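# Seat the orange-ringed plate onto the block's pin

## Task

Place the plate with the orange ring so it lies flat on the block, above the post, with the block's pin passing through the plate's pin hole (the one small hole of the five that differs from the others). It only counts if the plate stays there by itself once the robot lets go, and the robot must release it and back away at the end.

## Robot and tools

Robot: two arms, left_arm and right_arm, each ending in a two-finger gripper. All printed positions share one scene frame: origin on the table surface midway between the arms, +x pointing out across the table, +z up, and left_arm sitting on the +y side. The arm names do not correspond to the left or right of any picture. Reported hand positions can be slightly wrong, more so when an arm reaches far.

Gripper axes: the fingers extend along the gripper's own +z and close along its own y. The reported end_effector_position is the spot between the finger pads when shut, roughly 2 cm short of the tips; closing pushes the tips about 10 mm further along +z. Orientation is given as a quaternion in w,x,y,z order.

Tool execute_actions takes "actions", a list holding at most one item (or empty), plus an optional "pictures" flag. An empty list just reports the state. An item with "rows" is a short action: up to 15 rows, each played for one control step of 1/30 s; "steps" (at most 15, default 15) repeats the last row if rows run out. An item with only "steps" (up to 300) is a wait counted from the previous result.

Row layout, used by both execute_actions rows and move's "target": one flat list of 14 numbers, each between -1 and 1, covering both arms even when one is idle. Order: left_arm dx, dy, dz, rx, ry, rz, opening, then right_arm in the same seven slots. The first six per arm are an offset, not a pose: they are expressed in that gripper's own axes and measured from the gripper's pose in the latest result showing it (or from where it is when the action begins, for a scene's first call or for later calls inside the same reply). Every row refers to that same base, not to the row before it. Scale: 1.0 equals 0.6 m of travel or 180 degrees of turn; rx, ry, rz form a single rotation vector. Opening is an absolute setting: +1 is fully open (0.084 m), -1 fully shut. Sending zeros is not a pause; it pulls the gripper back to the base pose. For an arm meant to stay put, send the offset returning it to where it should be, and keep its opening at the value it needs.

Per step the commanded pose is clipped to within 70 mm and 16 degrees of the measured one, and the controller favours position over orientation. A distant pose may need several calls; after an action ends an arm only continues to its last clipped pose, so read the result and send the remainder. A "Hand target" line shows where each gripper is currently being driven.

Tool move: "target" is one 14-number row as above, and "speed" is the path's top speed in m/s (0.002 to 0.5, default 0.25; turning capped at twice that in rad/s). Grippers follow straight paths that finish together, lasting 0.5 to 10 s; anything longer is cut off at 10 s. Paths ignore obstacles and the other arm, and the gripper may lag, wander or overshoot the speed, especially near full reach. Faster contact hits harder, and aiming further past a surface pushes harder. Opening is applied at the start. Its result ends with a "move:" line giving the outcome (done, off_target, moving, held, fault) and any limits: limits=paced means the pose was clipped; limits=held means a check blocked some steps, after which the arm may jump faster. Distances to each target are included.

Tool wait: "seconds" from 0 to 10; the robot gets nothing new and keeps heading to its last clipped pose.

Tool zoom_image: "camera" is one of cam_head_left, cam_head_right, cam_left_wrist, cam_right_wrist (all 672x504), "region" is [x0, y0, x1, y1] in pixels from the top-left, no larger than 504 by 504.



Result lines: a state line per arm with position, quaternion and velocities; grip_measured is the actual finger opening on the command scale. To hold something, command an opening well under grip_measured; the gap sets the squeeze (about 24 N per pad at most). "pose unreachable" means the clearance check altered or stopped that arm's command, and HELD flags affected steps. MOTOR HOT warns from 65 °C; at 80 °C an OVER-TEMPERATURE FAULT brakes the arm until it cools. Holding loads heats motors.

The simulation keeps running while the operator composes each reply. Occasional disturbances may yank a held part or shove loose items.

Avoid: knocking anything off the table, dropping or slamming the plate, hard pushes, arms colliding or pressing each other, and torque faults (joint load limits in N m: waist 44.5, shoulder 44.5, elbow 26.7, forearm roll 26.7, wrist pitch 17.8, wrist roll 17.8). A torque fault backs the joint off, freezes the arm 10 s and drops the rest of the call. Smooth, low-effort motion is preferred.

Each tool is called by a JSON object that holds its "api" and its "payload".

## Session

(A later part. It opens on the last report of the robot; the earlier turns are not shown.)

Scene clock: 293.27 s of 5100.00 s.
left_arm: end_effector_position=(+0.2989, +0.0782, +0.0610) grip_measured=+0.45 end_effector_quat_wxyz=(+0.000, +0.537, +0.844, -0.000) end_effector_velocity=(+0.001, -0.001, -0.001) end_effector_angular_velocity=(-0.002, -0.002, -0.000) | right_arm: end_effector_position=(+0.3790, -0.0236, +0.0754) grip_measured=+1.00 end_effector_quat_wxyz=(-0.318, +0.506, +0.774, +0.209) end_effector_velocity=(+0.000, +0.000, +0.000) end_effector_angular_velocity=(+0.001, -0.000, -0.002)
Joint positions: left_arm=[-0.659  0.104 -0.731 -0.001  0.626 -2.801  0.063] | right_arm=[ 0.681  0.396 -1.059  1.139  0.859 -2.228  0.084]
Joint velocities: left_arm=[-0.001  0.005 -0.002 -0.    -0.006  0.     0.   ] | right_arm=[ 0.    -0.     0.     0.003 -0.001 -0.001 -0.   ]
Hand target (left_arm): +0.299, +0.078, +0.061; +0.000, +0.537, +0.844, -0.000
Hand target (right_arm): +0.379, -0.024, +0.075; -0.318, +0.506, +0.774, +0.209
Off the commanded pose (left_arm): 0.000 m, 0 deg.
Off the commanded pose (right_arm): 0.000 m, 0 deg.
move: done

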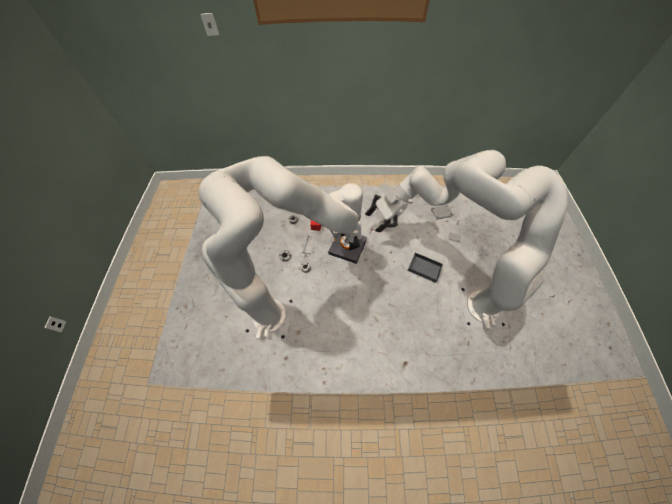

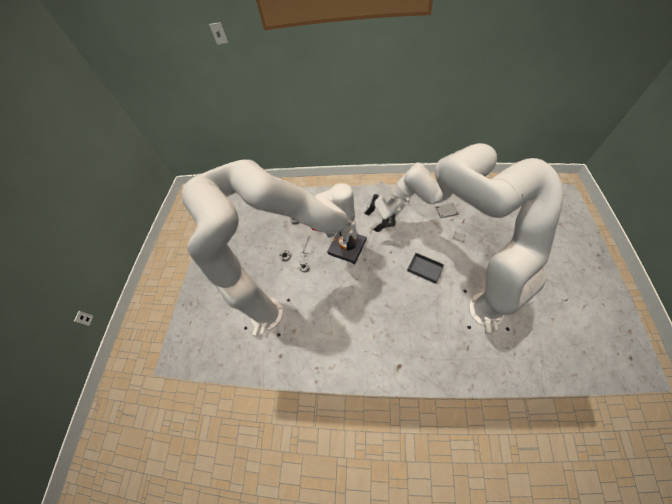

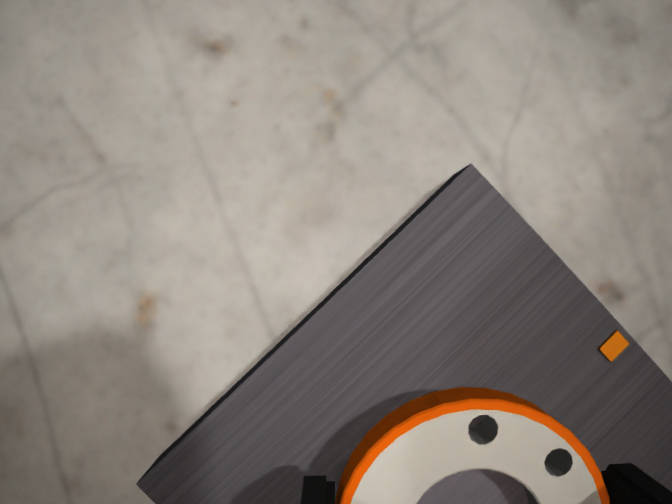

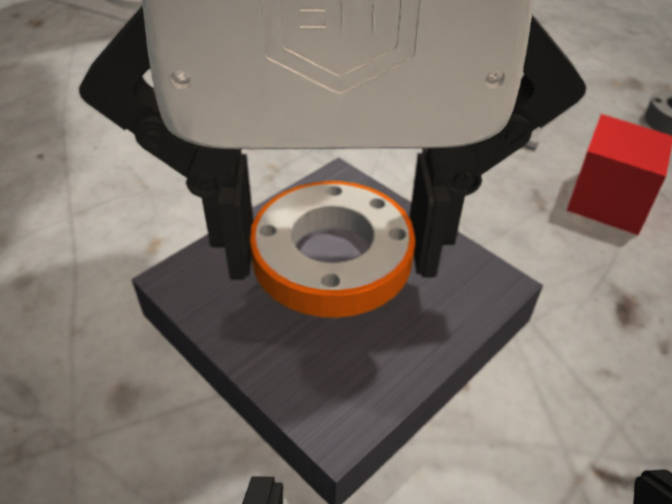

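{"api": "move", "payload": {"target": [0,0.0035,0.002,0,0,0,-0.2,0,0,0,0,0,0,1], "speed": 0.01}}

{"api": "zoom_image", "payload": {"camera": "cam_right_wrist", "region": [248, 160, 428, 310]}}

Scene clock: 297.20 s of 5100.00 s.
left_arm: end_effector_position=(+0.3009, +0.0793, +0.0595) grip_measured=+0.45 end_effector_quat_wxyz=(+0.000, +0.536, +0.844, -0.000) end_effector_velocity=(+0.000, -0.000, +0.001) end_effector_angular_velocity=(-0.001, -0.000, +0.001) | right_arm: end_effector_position=(+0.3790, -0.0236, +0.0754) grip_measured=+1.00 end_effector_quat_wxyz=(-0.318, +0.506, +0.774, +0.209) end_effector_velocity=(-0.000, +0.000, +0.000) end_effector_angular_velocity=(+0.000, +0.001, -0.000)
Joint positions: left_arm=[-0.654  0.11  -0.732 -0.001  0.622 -2.796  0.063] | right_arm=[ 0.681  0.396 -1.059  1.139  0.859 -2.228  0.084]
Joint velocities: left_arm=[-0.    -0.002 -0.001 -0.002  0.003  0.001 -0.   ] | right_arm=[ 0.001 -0.     0.     0.001 -0.     0.     0.   ]
Hand target (left_arm): +0.301, +0.079, +0.060; +0.000, +0.537, +0.844, -0.000
Hand target (right_arm): +0.379, -0.024, +0.075; -0.318, +0.506, +0.774, +0.209
Off the commanded pose (left_arm): 0.000 m, 0 deg.
Off the commanded pose (right_arm): 0.000 m, 0 deg.
After step 90, 0.20 s passed at rest.
move: done

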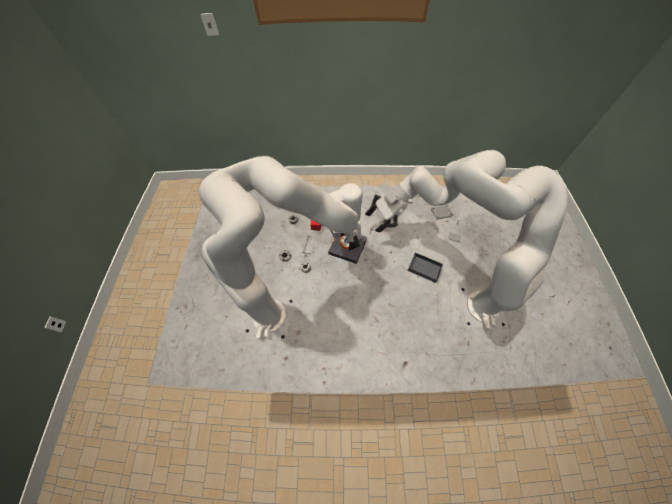

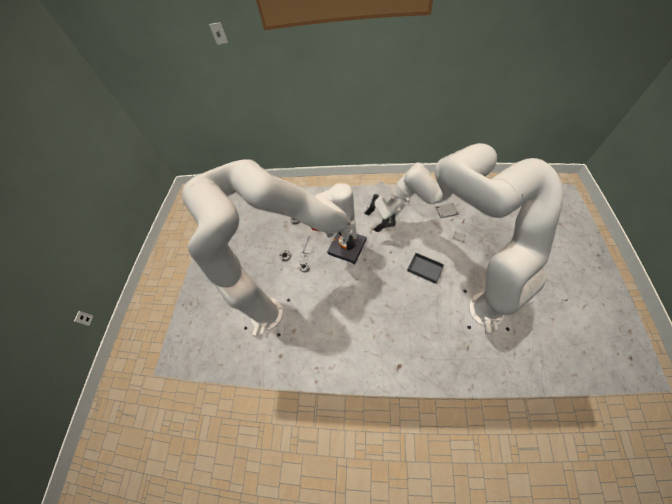

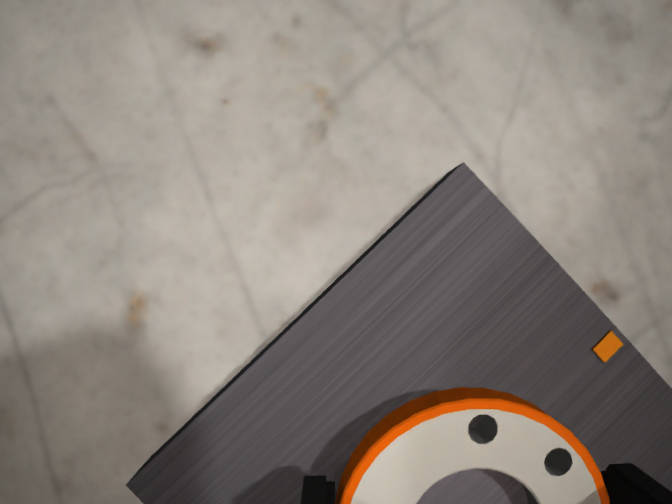

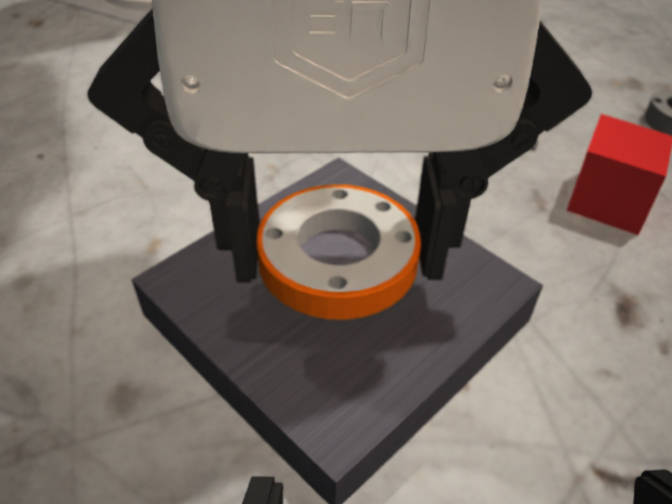

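Region (248, 160, 428, 310) of cam_right_wrist's 672x504 image, scaled by 2.800, with more detail than that image has.

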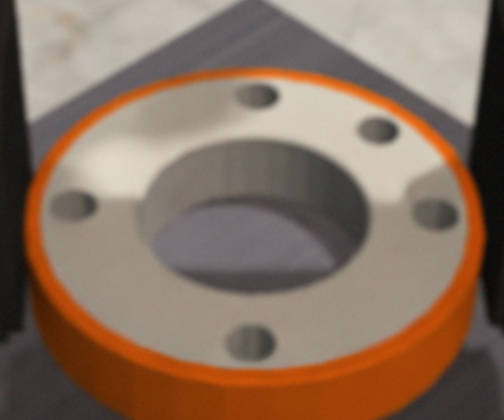

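{"api": "move", "payload": {"target": [0.001,-0.0005,0.004,0,0,0,-0.2,0,0,0,0,0,0,1], "speed": 0.005}}

{"api": "zoom_image", "payload": {"camera": "cam_right_wrist", "region": [248, 160, 428, 310]}}

Scene clock: 302.47 s of 5100.00 s.
left_arm: end_effector_position=(+0.3005, +0.0794, +0.0574) grip_measured=+0.45 end_effector_quat_wxyz=(+0.001, +0.536, +0.844, -0.000) end_effector_velocity=(-0.001, +0.000, -0.001) end_effector_angular_velocity=(+0.000, +0.002, +0.001) | right_arm: end_effector_position=(+0.3790, -0.0236, +0.0754) grip_measured=+1.00 end_effector_quat_wxyz=(-0.318, +0.506, +0.774, +0.209) end_effector_velocity=(-0.001, +0.000, -0.000) end_effector_angular_velocity=(-0.001, -0.000, +0.003)
Joint positions: left_arm=[-0.654  0.114 -0.729 -0.001  0.615 -2.796  0.063] | right_arm=[ 0.681  0.396 -1.059  1.139  0.859 -2.228  0.084]
Joint velocities: left_arm=[ 0.     0.002  0.002 -0.002 -0.002  0.     0.   ] | right_arm=[ 0.001 -0.     0.    -0.001 -0.    -0.     0.   ]
Hand target (left_arm): +0.300, +0.080, +0.057; +0.000, +0.536, +0.844, -0.000
Hand target (right_arm): +0.379, -0.024, +0.075; -0.318, +0.506, +0.774, +0.209
Off the commanded pose (left_arm): 0.000 m, 0 deg.
Off the commanded pose (right_arm): 0.000 m, 0 deg.
After step 90, 1.50 s passed at rest.
move: done

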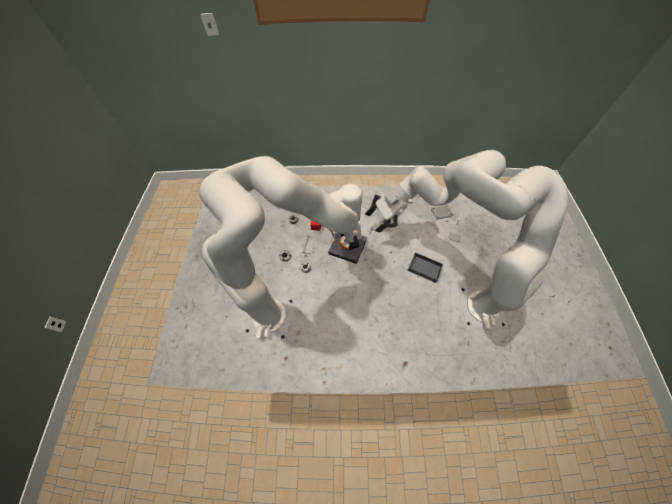

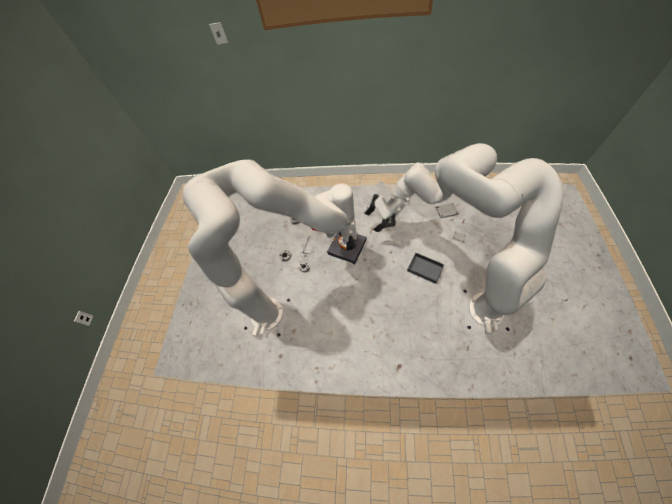

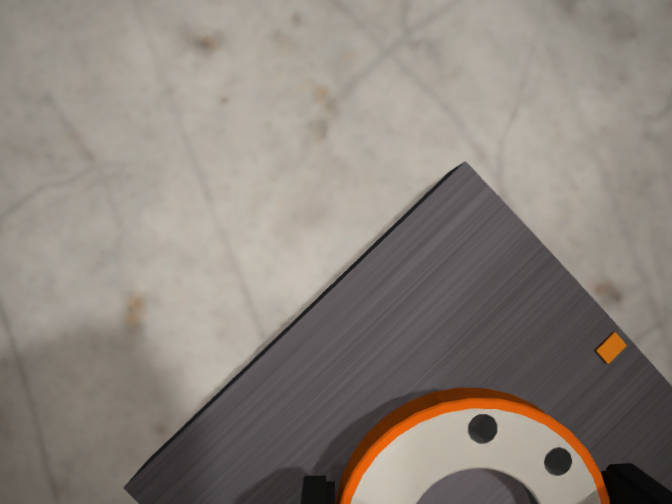

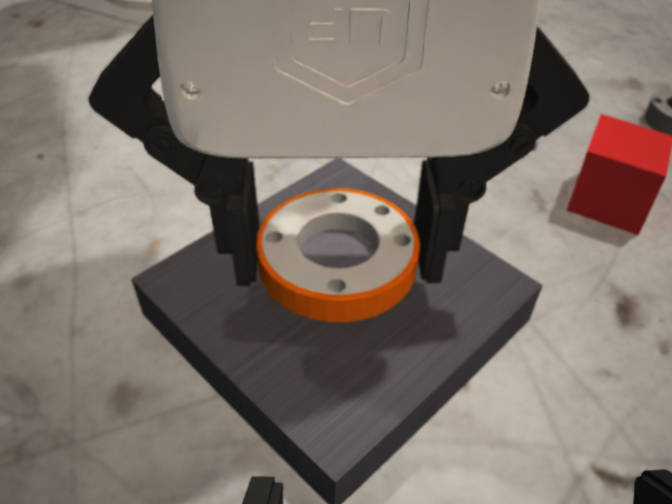

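Region (248, 160, 428, 310) of cam_right_wrist's 672x504 image, scaled by 2.800, with more detail than that image has.

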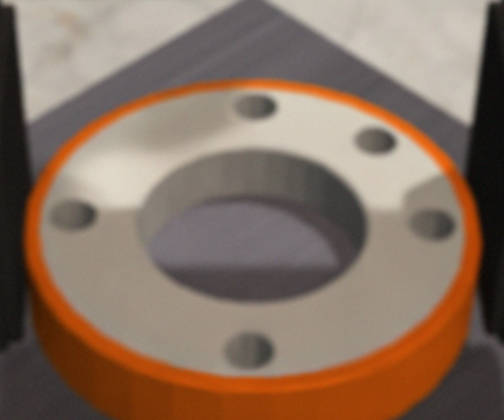

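{"api": "execute_actions", "payload": {"actions": []}}

Scene clock: 308.60 s of 5100.00 s.
left_arm: end_effector_position=(+0.3004, +0.0796, +0.0571) grip_measured=+0.45 end_effector_quat_wxyz=(+0.000, +0.536, +0.844, -0.000) end_effector_velocity=(-0.000, -0.001, +0.001) end_effector_angular_velocity=(-0.001, -0.002, -0.001) | right_arm: end_effector_position=(+0.3790, -0.0236, +0.0754) grip_measured=+1.00 end_effector_quat_wxyz=(-0.318, +0.506, +0.774, +0.209) end_effector_velocity=(+0.000, +0.000, +0.000) end_effector_angular_velocity=(-0.000, -0.001, -0.001)
Joint positions: left_arm=[-0.654  0.114 -0.729 -0.001  0.615 -2.796  0.063] | right_arm=[ 0.681  0.396 -1.059  1.139  0.859 -2.228  0.084]
Joint velocities: left_arm=[-0.001 -0.002 -0.     0.     0.    -0.001  0.   ] | right_arm=[ 0.     0.    -0.    -0.    -0.001  0.001 -0.   ]
Hand target (left_arm): +0.300, +0.080, +0.057; +0.000, +0.536, +0.844, -0.000
Hand target (right_arm): +0.379, -0.024, +0.075; -0.318, +0.506, +0.774, +0.209
Off the commanded pose (left_arm): 0.000 m, 0 deg.
Off the commanded pose (right_arm): 0.000 m, 0 deg.
Steps of this call (steps 1 to 90: nothing new was sent; then 3.13 s passed at rest). Readings (end_effector_position):
1: left_arm (+0.3005, +0.0794, +0.0574) | right_arm (+0.3790, -0.0236, +0.0754)
2: left_arm (+0.3005, +0.0794, +0.0573) | right_arm (+0.3790, -0.0236, +0.0754)
4: left_arm (+0.3005, +0.0794, +0.0573) | right_arm (+0.3790, -0.0236, +0.0754)
8: left_arm (+0.3005, +0.0794, +0.0573) | right_arm (+0.3790, -0.0236, +0.0754)
90: the state above

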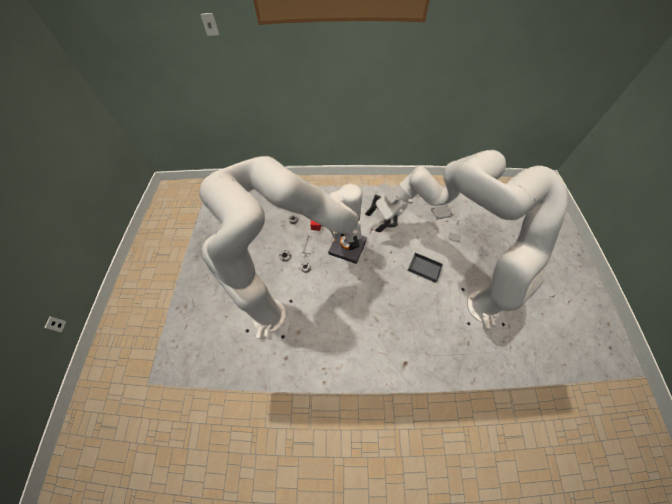

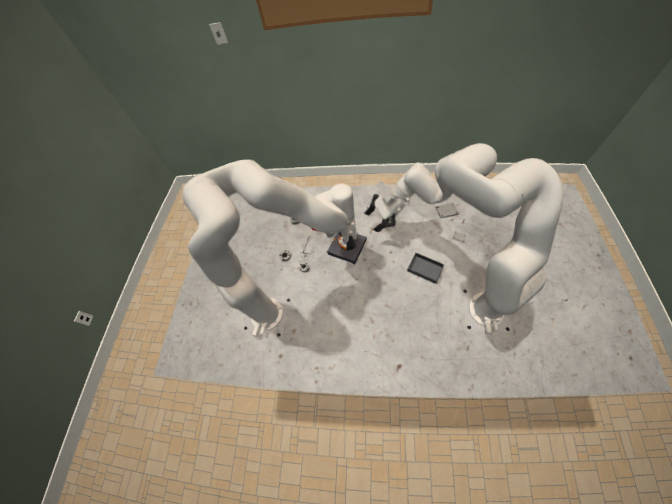

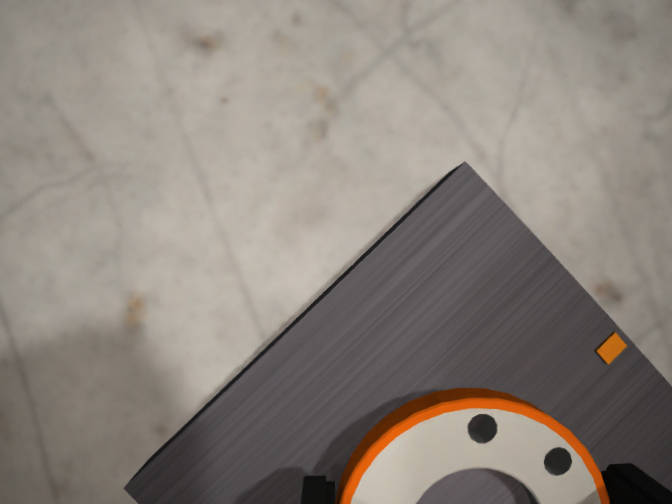

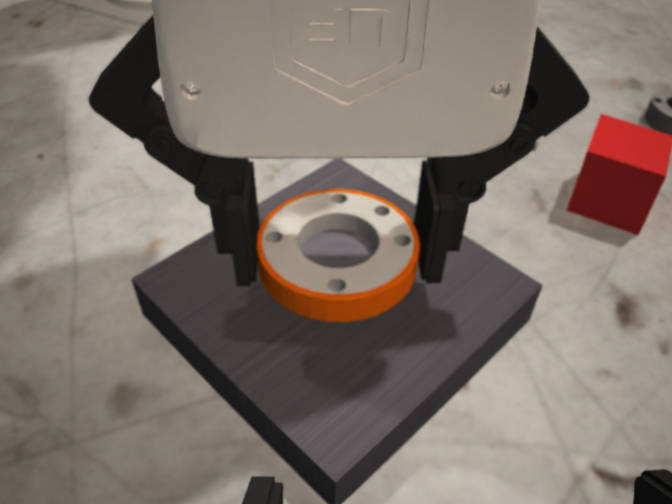

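{"api": "move", "payload": {"target": [0,0,0.005,0,0,0,-0.2,0,0,0,0,0,0,1], "speed": 0.006}}

Scene clock: 312.30 s of 5100.00 s.
left_arm: end_effector_position=(+0.3004, +0.0796, +0.0542) grip_measured=+0.45 end_effector_quat_wxyz=(+0.000, +0.536, +0.844, -0.000) end_effector_velocity=(+0.000, -0.000, -0.000) end_effector_angular_velocity=(-0.001, -0.001, +0.000) | right_arm: end_effector_position=(+0.3790, -0.0236, +0.0754) grip_measured=+1.00 end_effector_quat_wxyz=(-0.318, +0.506, +0.774, +0.209) end_effector_velocity=(-0.001, +0.000, -0.000) end_effector_angular_velocity=(-0.000, +0.001, +0.003)
Joint positions: left_arm=[-0.654  0.121 -0.728 -0.001  0.606 -2.796  0.063] | right_arm=[ 0.681  0.396 -1.059  1.139  0.859 -2.228  0.084]
Joint velocities: left_arm=[ 0.     0.001 -0.001 -0.    -0.001  0.    -0.   ] | right_arm=[ 0.001  0.     0.    -0.001  0.001 -0.    -0.   ]
Hand target (left_arm): +0.300, +0.080, +0.054; +0.000, +0.536, +0.844, -0.000
Hand target (right_arm): +0.379, -0.024, +0.075; -0.318, +0.506, +0.774, +0.209
Off the commanded pose (left_arm): 0.000 m, 0 deg.
Off the commanded pose (right_arm): 0.000 m, 0 deg.
move: done

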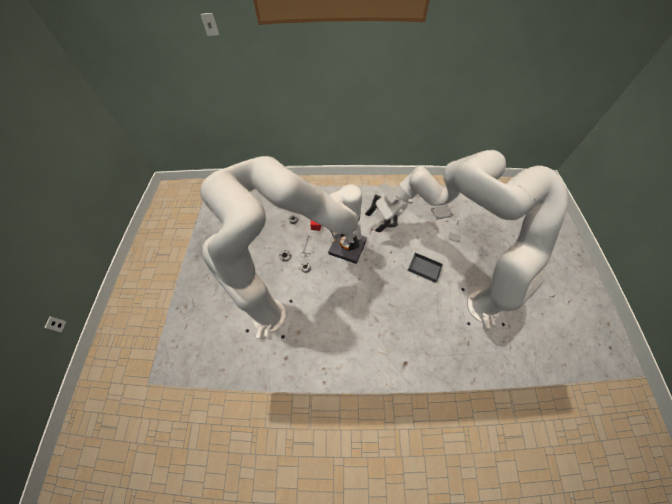

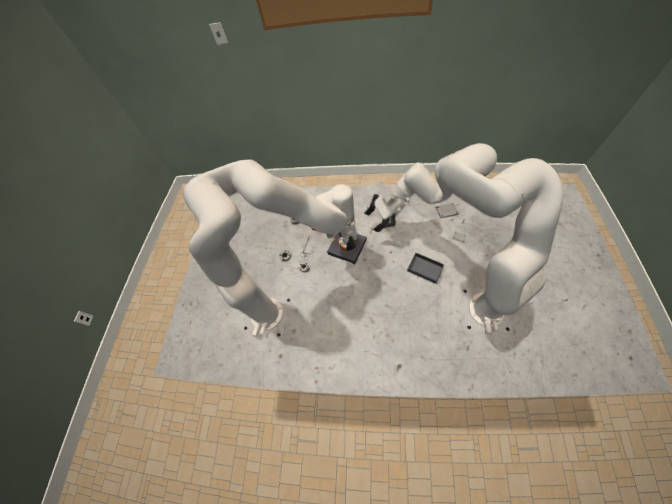

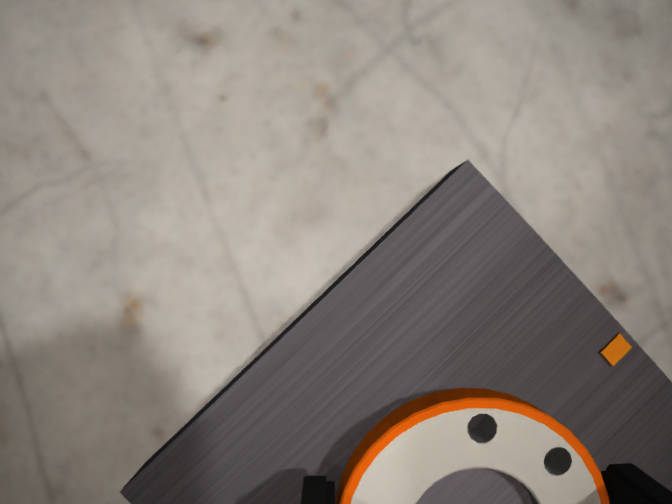

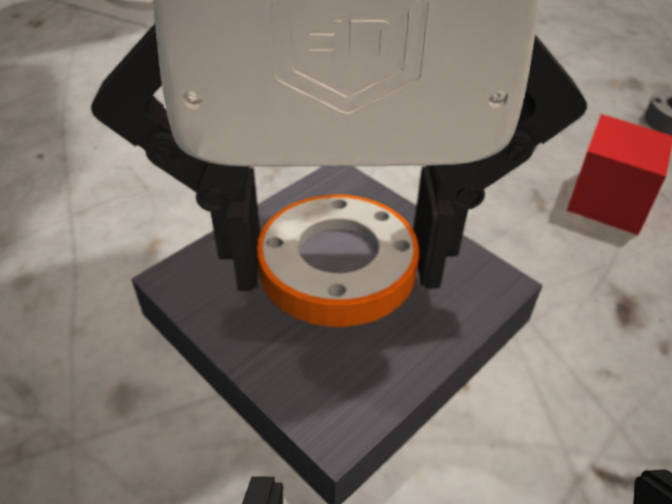

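{"api": "move", "payload": {"target": [0,0,0.006,0,0,0,-0.2,0,0,0,0,0,0,1], "speed": 0.006}}

Scene clock: 314.17 s of 5100.00 s.
left_arm: end_effector_position=(+0.3005, +0.0795, +0.0508) grip_measured=+0.45 end_effector_quat_wxyz=(+0.000, +0.536, +0.844, -0.000) end_effector_velocity=(-0.001, -0.000, -0.000) end_effector_angular_velocity=(-0.000, +0.001, -0.001) | right_arm: end_effector_position=(+0.3790, -0.0236, +0.0754) grip_measured=+1.00 end_effector_quat_wxyz=(-0.318, +0.506, +0.774, +0.209) end_effector_velocity=(-0.000, +0.000, -0.000) end_effector_angular_velocity=(-0.000, -0.000, -0.000)
Joint positions: left_arm=[-0.654  0.13  -0.726 -0.001  0.595 -2.796  0.063] | right_arm=[ 0.681  0.396 -1.059  1.139  0.859 -2.228  0.084]
Joint velocities: left_arm=[-0.001  0.001  0.001 -0.001 -0.001  0.001  0.   ] | right_arm=[ 0.001 -0.     0.     0.    -0.001 -0.     0.   ]
Hand target (left_arm): +0.300, +0.080, +0.051; +0.000, +0.536, +0.844, -0.000
Hand target (right_arm): +0.379, -0.024, +0.075; -0.318, +0.506, +0.774, +0.209
Off the commanded pose (left_arm): 0.000 m, 0 deg.
Off the commanded pose (right_arm): 0.000 m, 0 deg.
move: done

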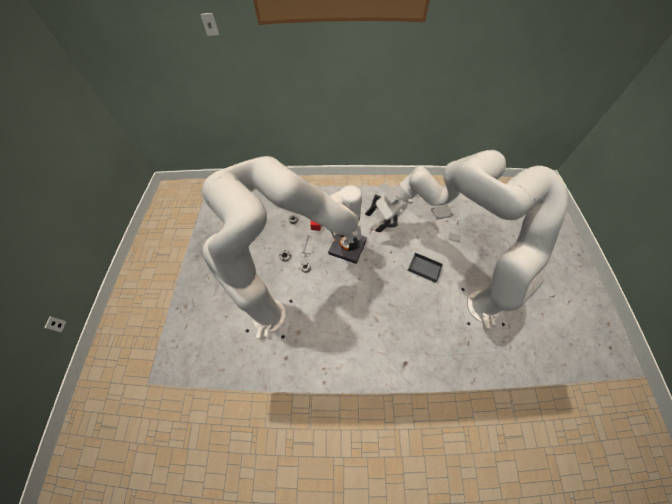

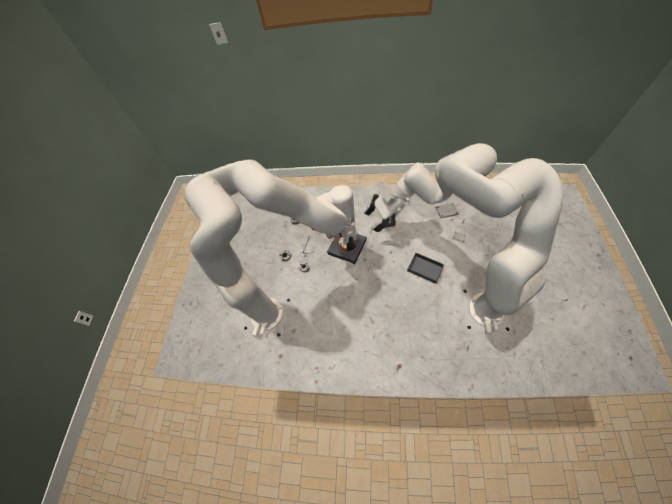

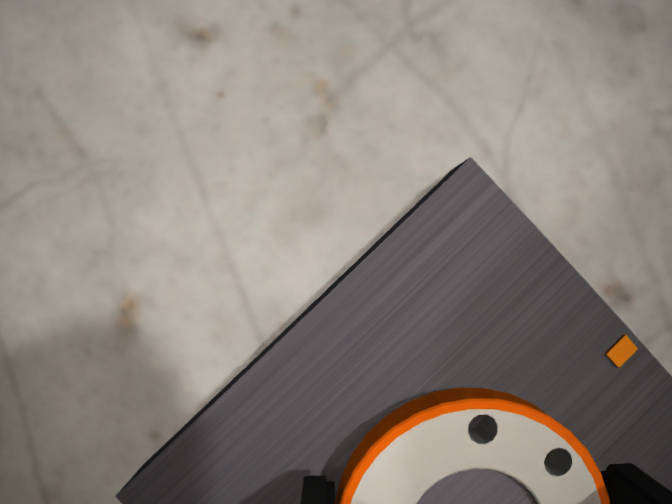

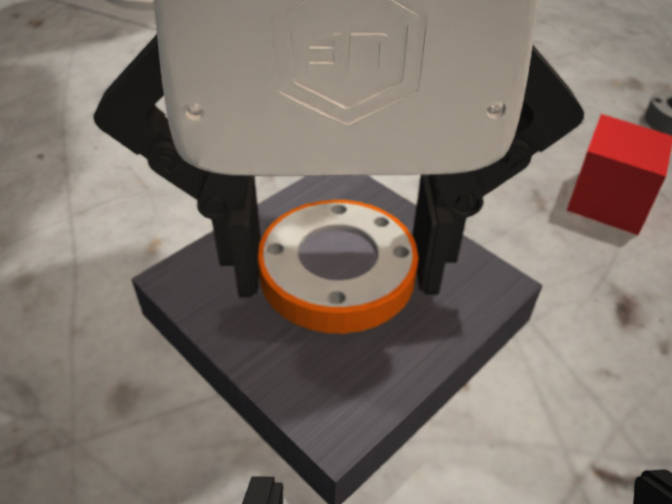

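{"api": "move", "payload": {"target": [0,0,0.005,0,0,0,-0.2,0,0,0,0,0,0,1], "speed": 0.005}}

{"api": "zoom_image", "payload": {"camera": "cam_right_wrist", "region": [228, 170, 448, 350]}}

Scene clock: 317.00 s of 5100.00 s.
left_arm: end_effector_position=(+0.3005, +0.0795, +0.0479) grip_measured=+0.45 end_effector_quat_wxyz=(+0.000, +0.536, +0.844, -0.000) end_effector_velocity=(+0.000, +0.000, -0.001) end_effector_angular_velocity=(+0.000, +0.000, +0.000) | right_arm: end_effector_position=(+0.3790, -0.0236, +0.0754) grip_measured=+1.00 end_effector_quat_wxyz=(-0.318, +0.506, +0.774, +0.209) end_effector_velocity=(+0.000, -0.000, +0.000) end_effector_angular_velocity=(-0.001, -0.000, +0.001)
Joint positions: left_arm=[-0.654  0.138 -0.725 -0.001  0.587 -2.796  0.063] | right_arm=[ 0.681  0.396 -1.059  1.139  0.859 -2.228  0.084]
Joint velocities: left_arm=[ 0.001  0.003  0.     0.    -0.002  0.001  0.   ] | right_arm=[-0.    -0.    -0.    -0.001 -0.     0.    -0.   ]
Hand target (left_arm): +0.300, +0.080, +0.048; +0.000, +0.536, +0.844, -0.000
Hand target (right_arm): +0.379, -0.024, +0.075; -0.318, +0.506, +0.774, +0.209
Off the commanded pose (left_arm): 0.000 m, 0 deg.
Off the commanded pose (right_arm): 0.000 m, 0 deg.
move: done

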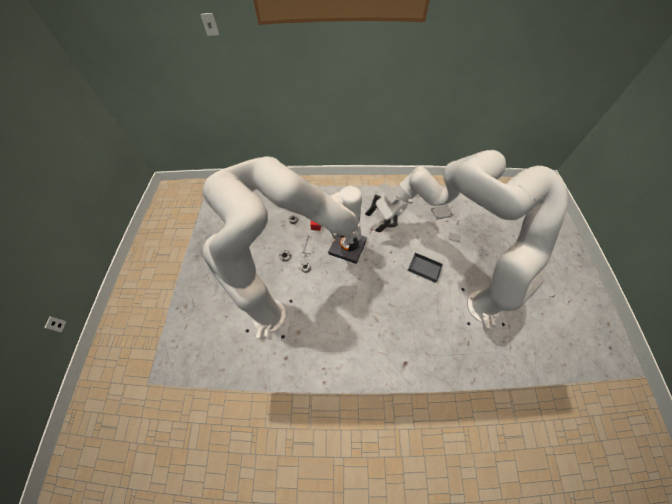

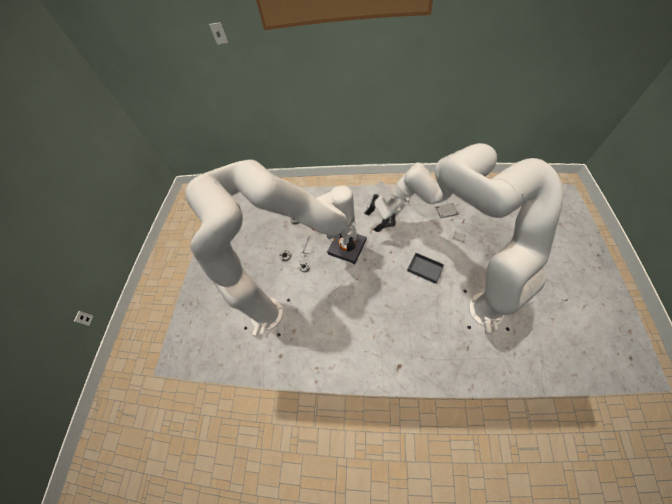

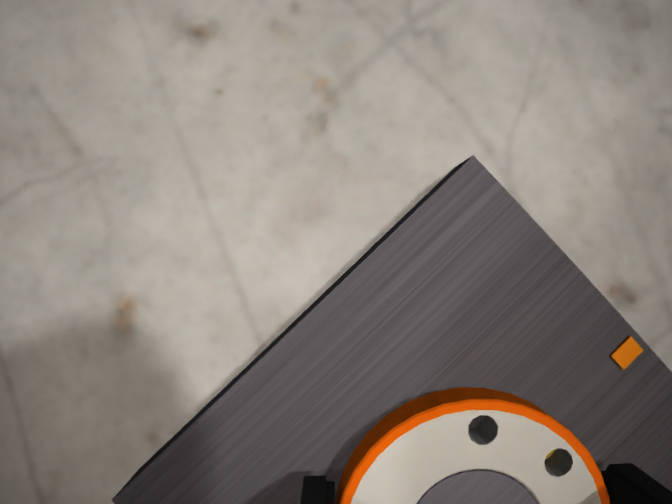

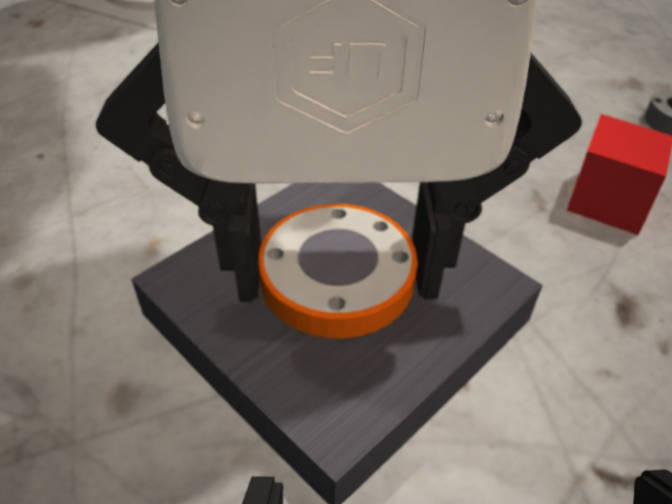

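Region (228, 170, 448, 350) of cam_right_wrist's 672x504 image, scaled by 2.291, with more detail than that image has; it fills the top 412 rows of this view, and the rest is white.

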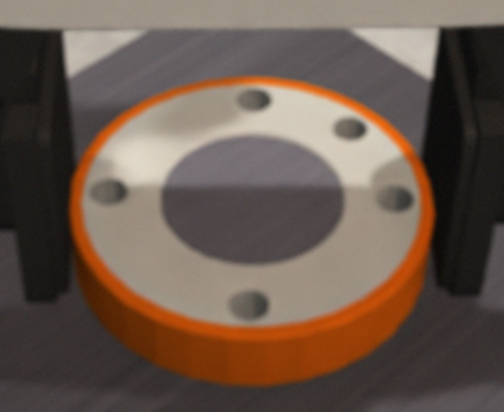

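{"api": "move", "payload": {"target": [0,0,0.004,0,0,0,-0.2,0,0,0,0,0,0,1], "speed": 0.005}}

{"api": "zoom_image", "payload": {"camera": "cam_left_wrist", "region": [440, 384, 640, 504]}}

Scene clock: 319.97 s of 5100.00 s.
left_arm: end_effector_position=(+0.3005, +0.0795, +0.0455) grip_measured=+0.45 end_effector_quat_wxyz=(+0.000, +0.536, +0.844, -0.000) end_effector_velocity=(+0.001, +0.000, +0.000) end_effector_angular_velocity=(-0.001, -0.001, +0.001) | right_arm: end_effector_position=(+0.3790, -0.0236, +0.0754) grip_measured=+1.00 end_effector_quat_wxyz=(-0.318, +0.506, +0.774, +0.209) end_effector_velocity=(+0.001, -0.001, -0.000) end_effector_angular_velocity=(-0.001, +0.000, -0.002)
Joint positions: left_arm=[-0.654  0.144 -0.725 -0.001  0.58  -2.796  0.063] | right_arm=[ 0.681  0.396 -1.059  1.139  0.859 -2.228  0.084]
Joint velocities: left_arm=[ 0.002  0.    -0.    -0.    -0.001  0.001 -0.   ] | right_arm=[-0.001  0.     0.    -0.001 -0.001  0.001 -0.   ]
Hand target (left_arm): +0.300, +0.080, +0.045; +0.000, +0.536, +0.844, -0.000
Hand target (right_arm): +0.379, -0.024, +0.075; -0.318, +0.506, +0.774, +0.209
Off the commanded pose (left_arm): 0.000 m, 0 deg.
Off the commanded pose (right_arm): 0.000 m, 0 deg.
move: done

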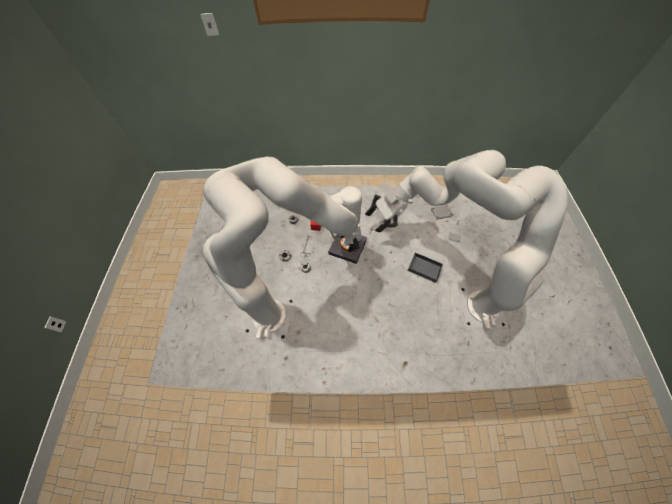

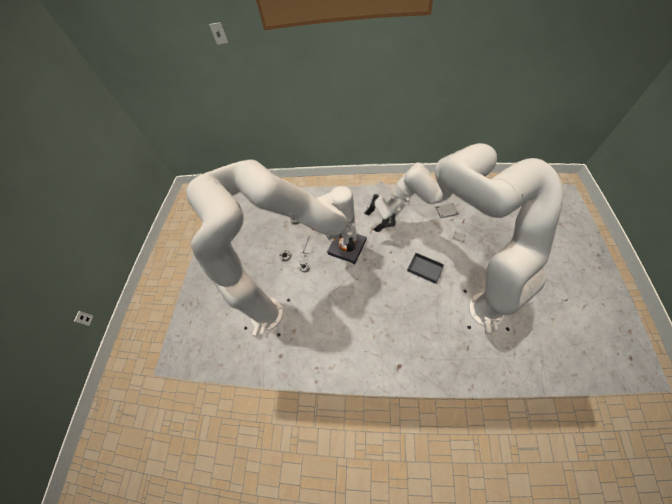

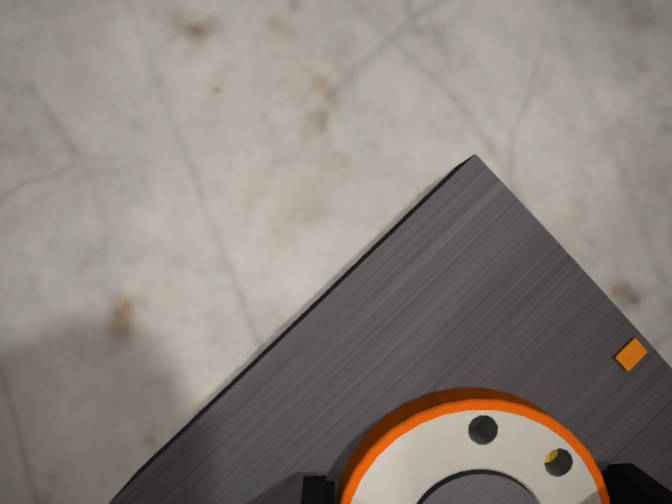

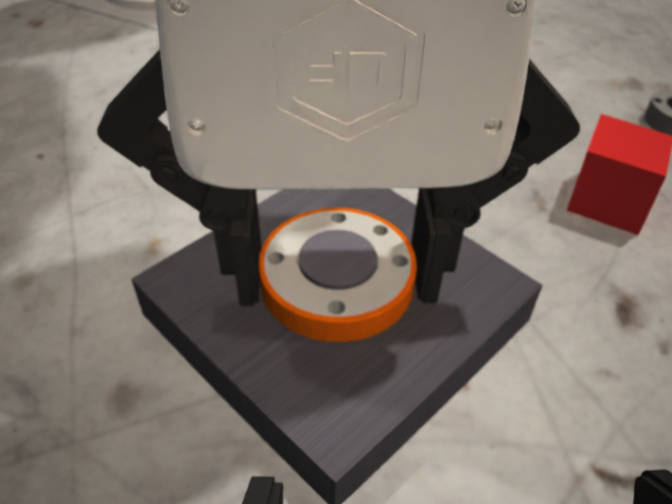

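Region (440, 384, 640, 504) of cam_left_wrist's 672x504 image, scaled by 2.520, with more detail than that image has; it fills the top 302 rows of this view, and the rest is white.

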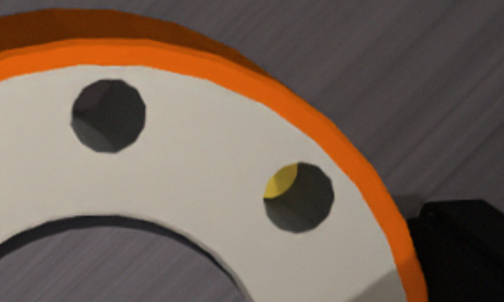

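{"api": "move", "payload": {"target": [0,0,0.005,0,0,0,-0.2,0,0,0,0,0,0,1], "speed": 0.005}}

Scene clock: 322.27 s of 5100.00 s.
left_arm: end_effector_position=(+0.3006, +0.0793, +0.0429) grip_measured=+0.45 end_effector_quat_wxyz=(+0.001, +0.537, +0.844, -0.000) end_effector_velocity=(-0.000, -0.000, -0.001) end_effector_angular_velocity=(+0.000, +0.000, +0.001) | right_arm: end_effector_position=(+0.3790, -0.0236, +0.0754) grip_measured=+1.00 end_effector_quat_wxyz=(-0.318, +0.506, +0.774, +0.209) end_effector_velocity=(-0.000, +0.001, +0.000) end_effector_angular_velocity=(+0.000, +0.000, -0.001)
Joint positions: left_arm=[-0.654  0.151 -0.724 -0.001  0.571 -2.796  0.063] | right_arm=[ 0.681  0.396 -1.059  1.139  0.859 -2.228  0.084]
Joint velocities: left_arm=[-0.     0.004  0.    -0.    -0.004 -0.001  0.   ] | right_arm=[ 0.001 -0.    -0.     0.001 -0.     0.001 -0.   ]
Hand target (left_arm): +0.300, +0.080, +0.043; +0.000, +0.536, +0.844, -0.000
Hand target (right_arm): +0.379, -0.024, +0.075; -0.318, +0.506, +0.774, +0.209
Off the commanded pose (left_arm): 0.001 m, 0 deg.
Off the commanded pose (right_arm): 0.000 m, 0 deg.
move: done

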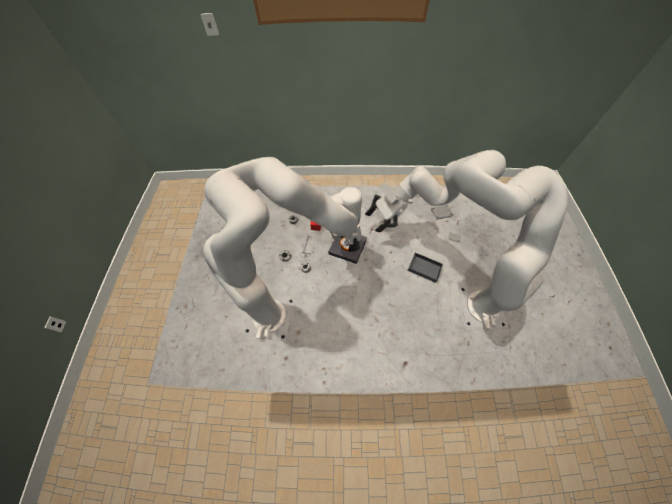

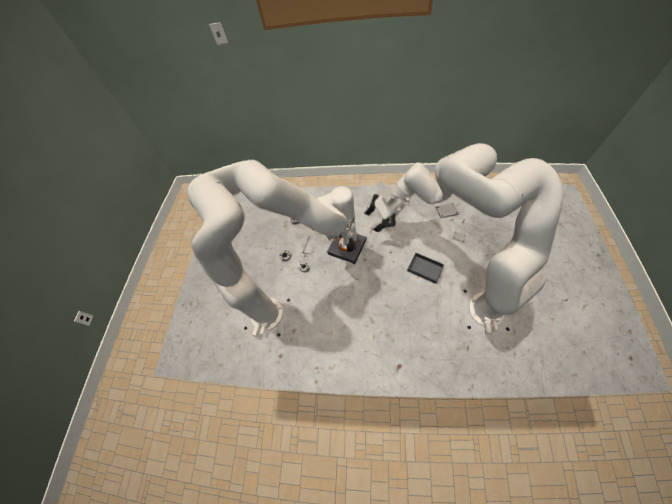

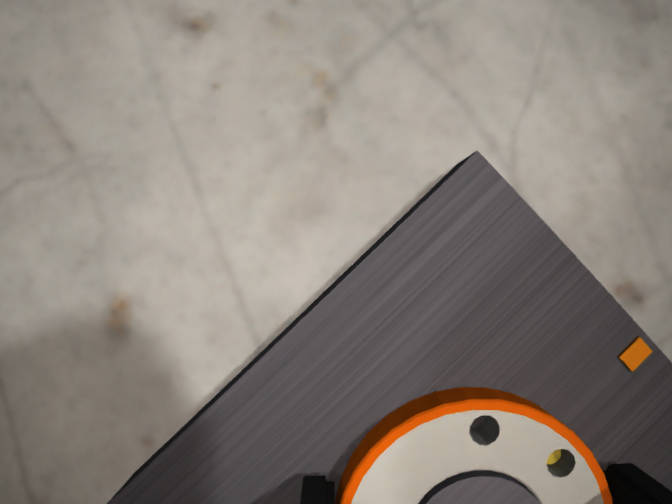

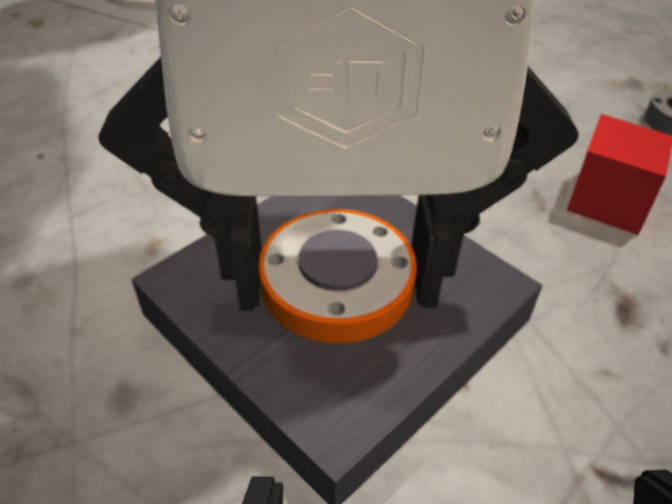

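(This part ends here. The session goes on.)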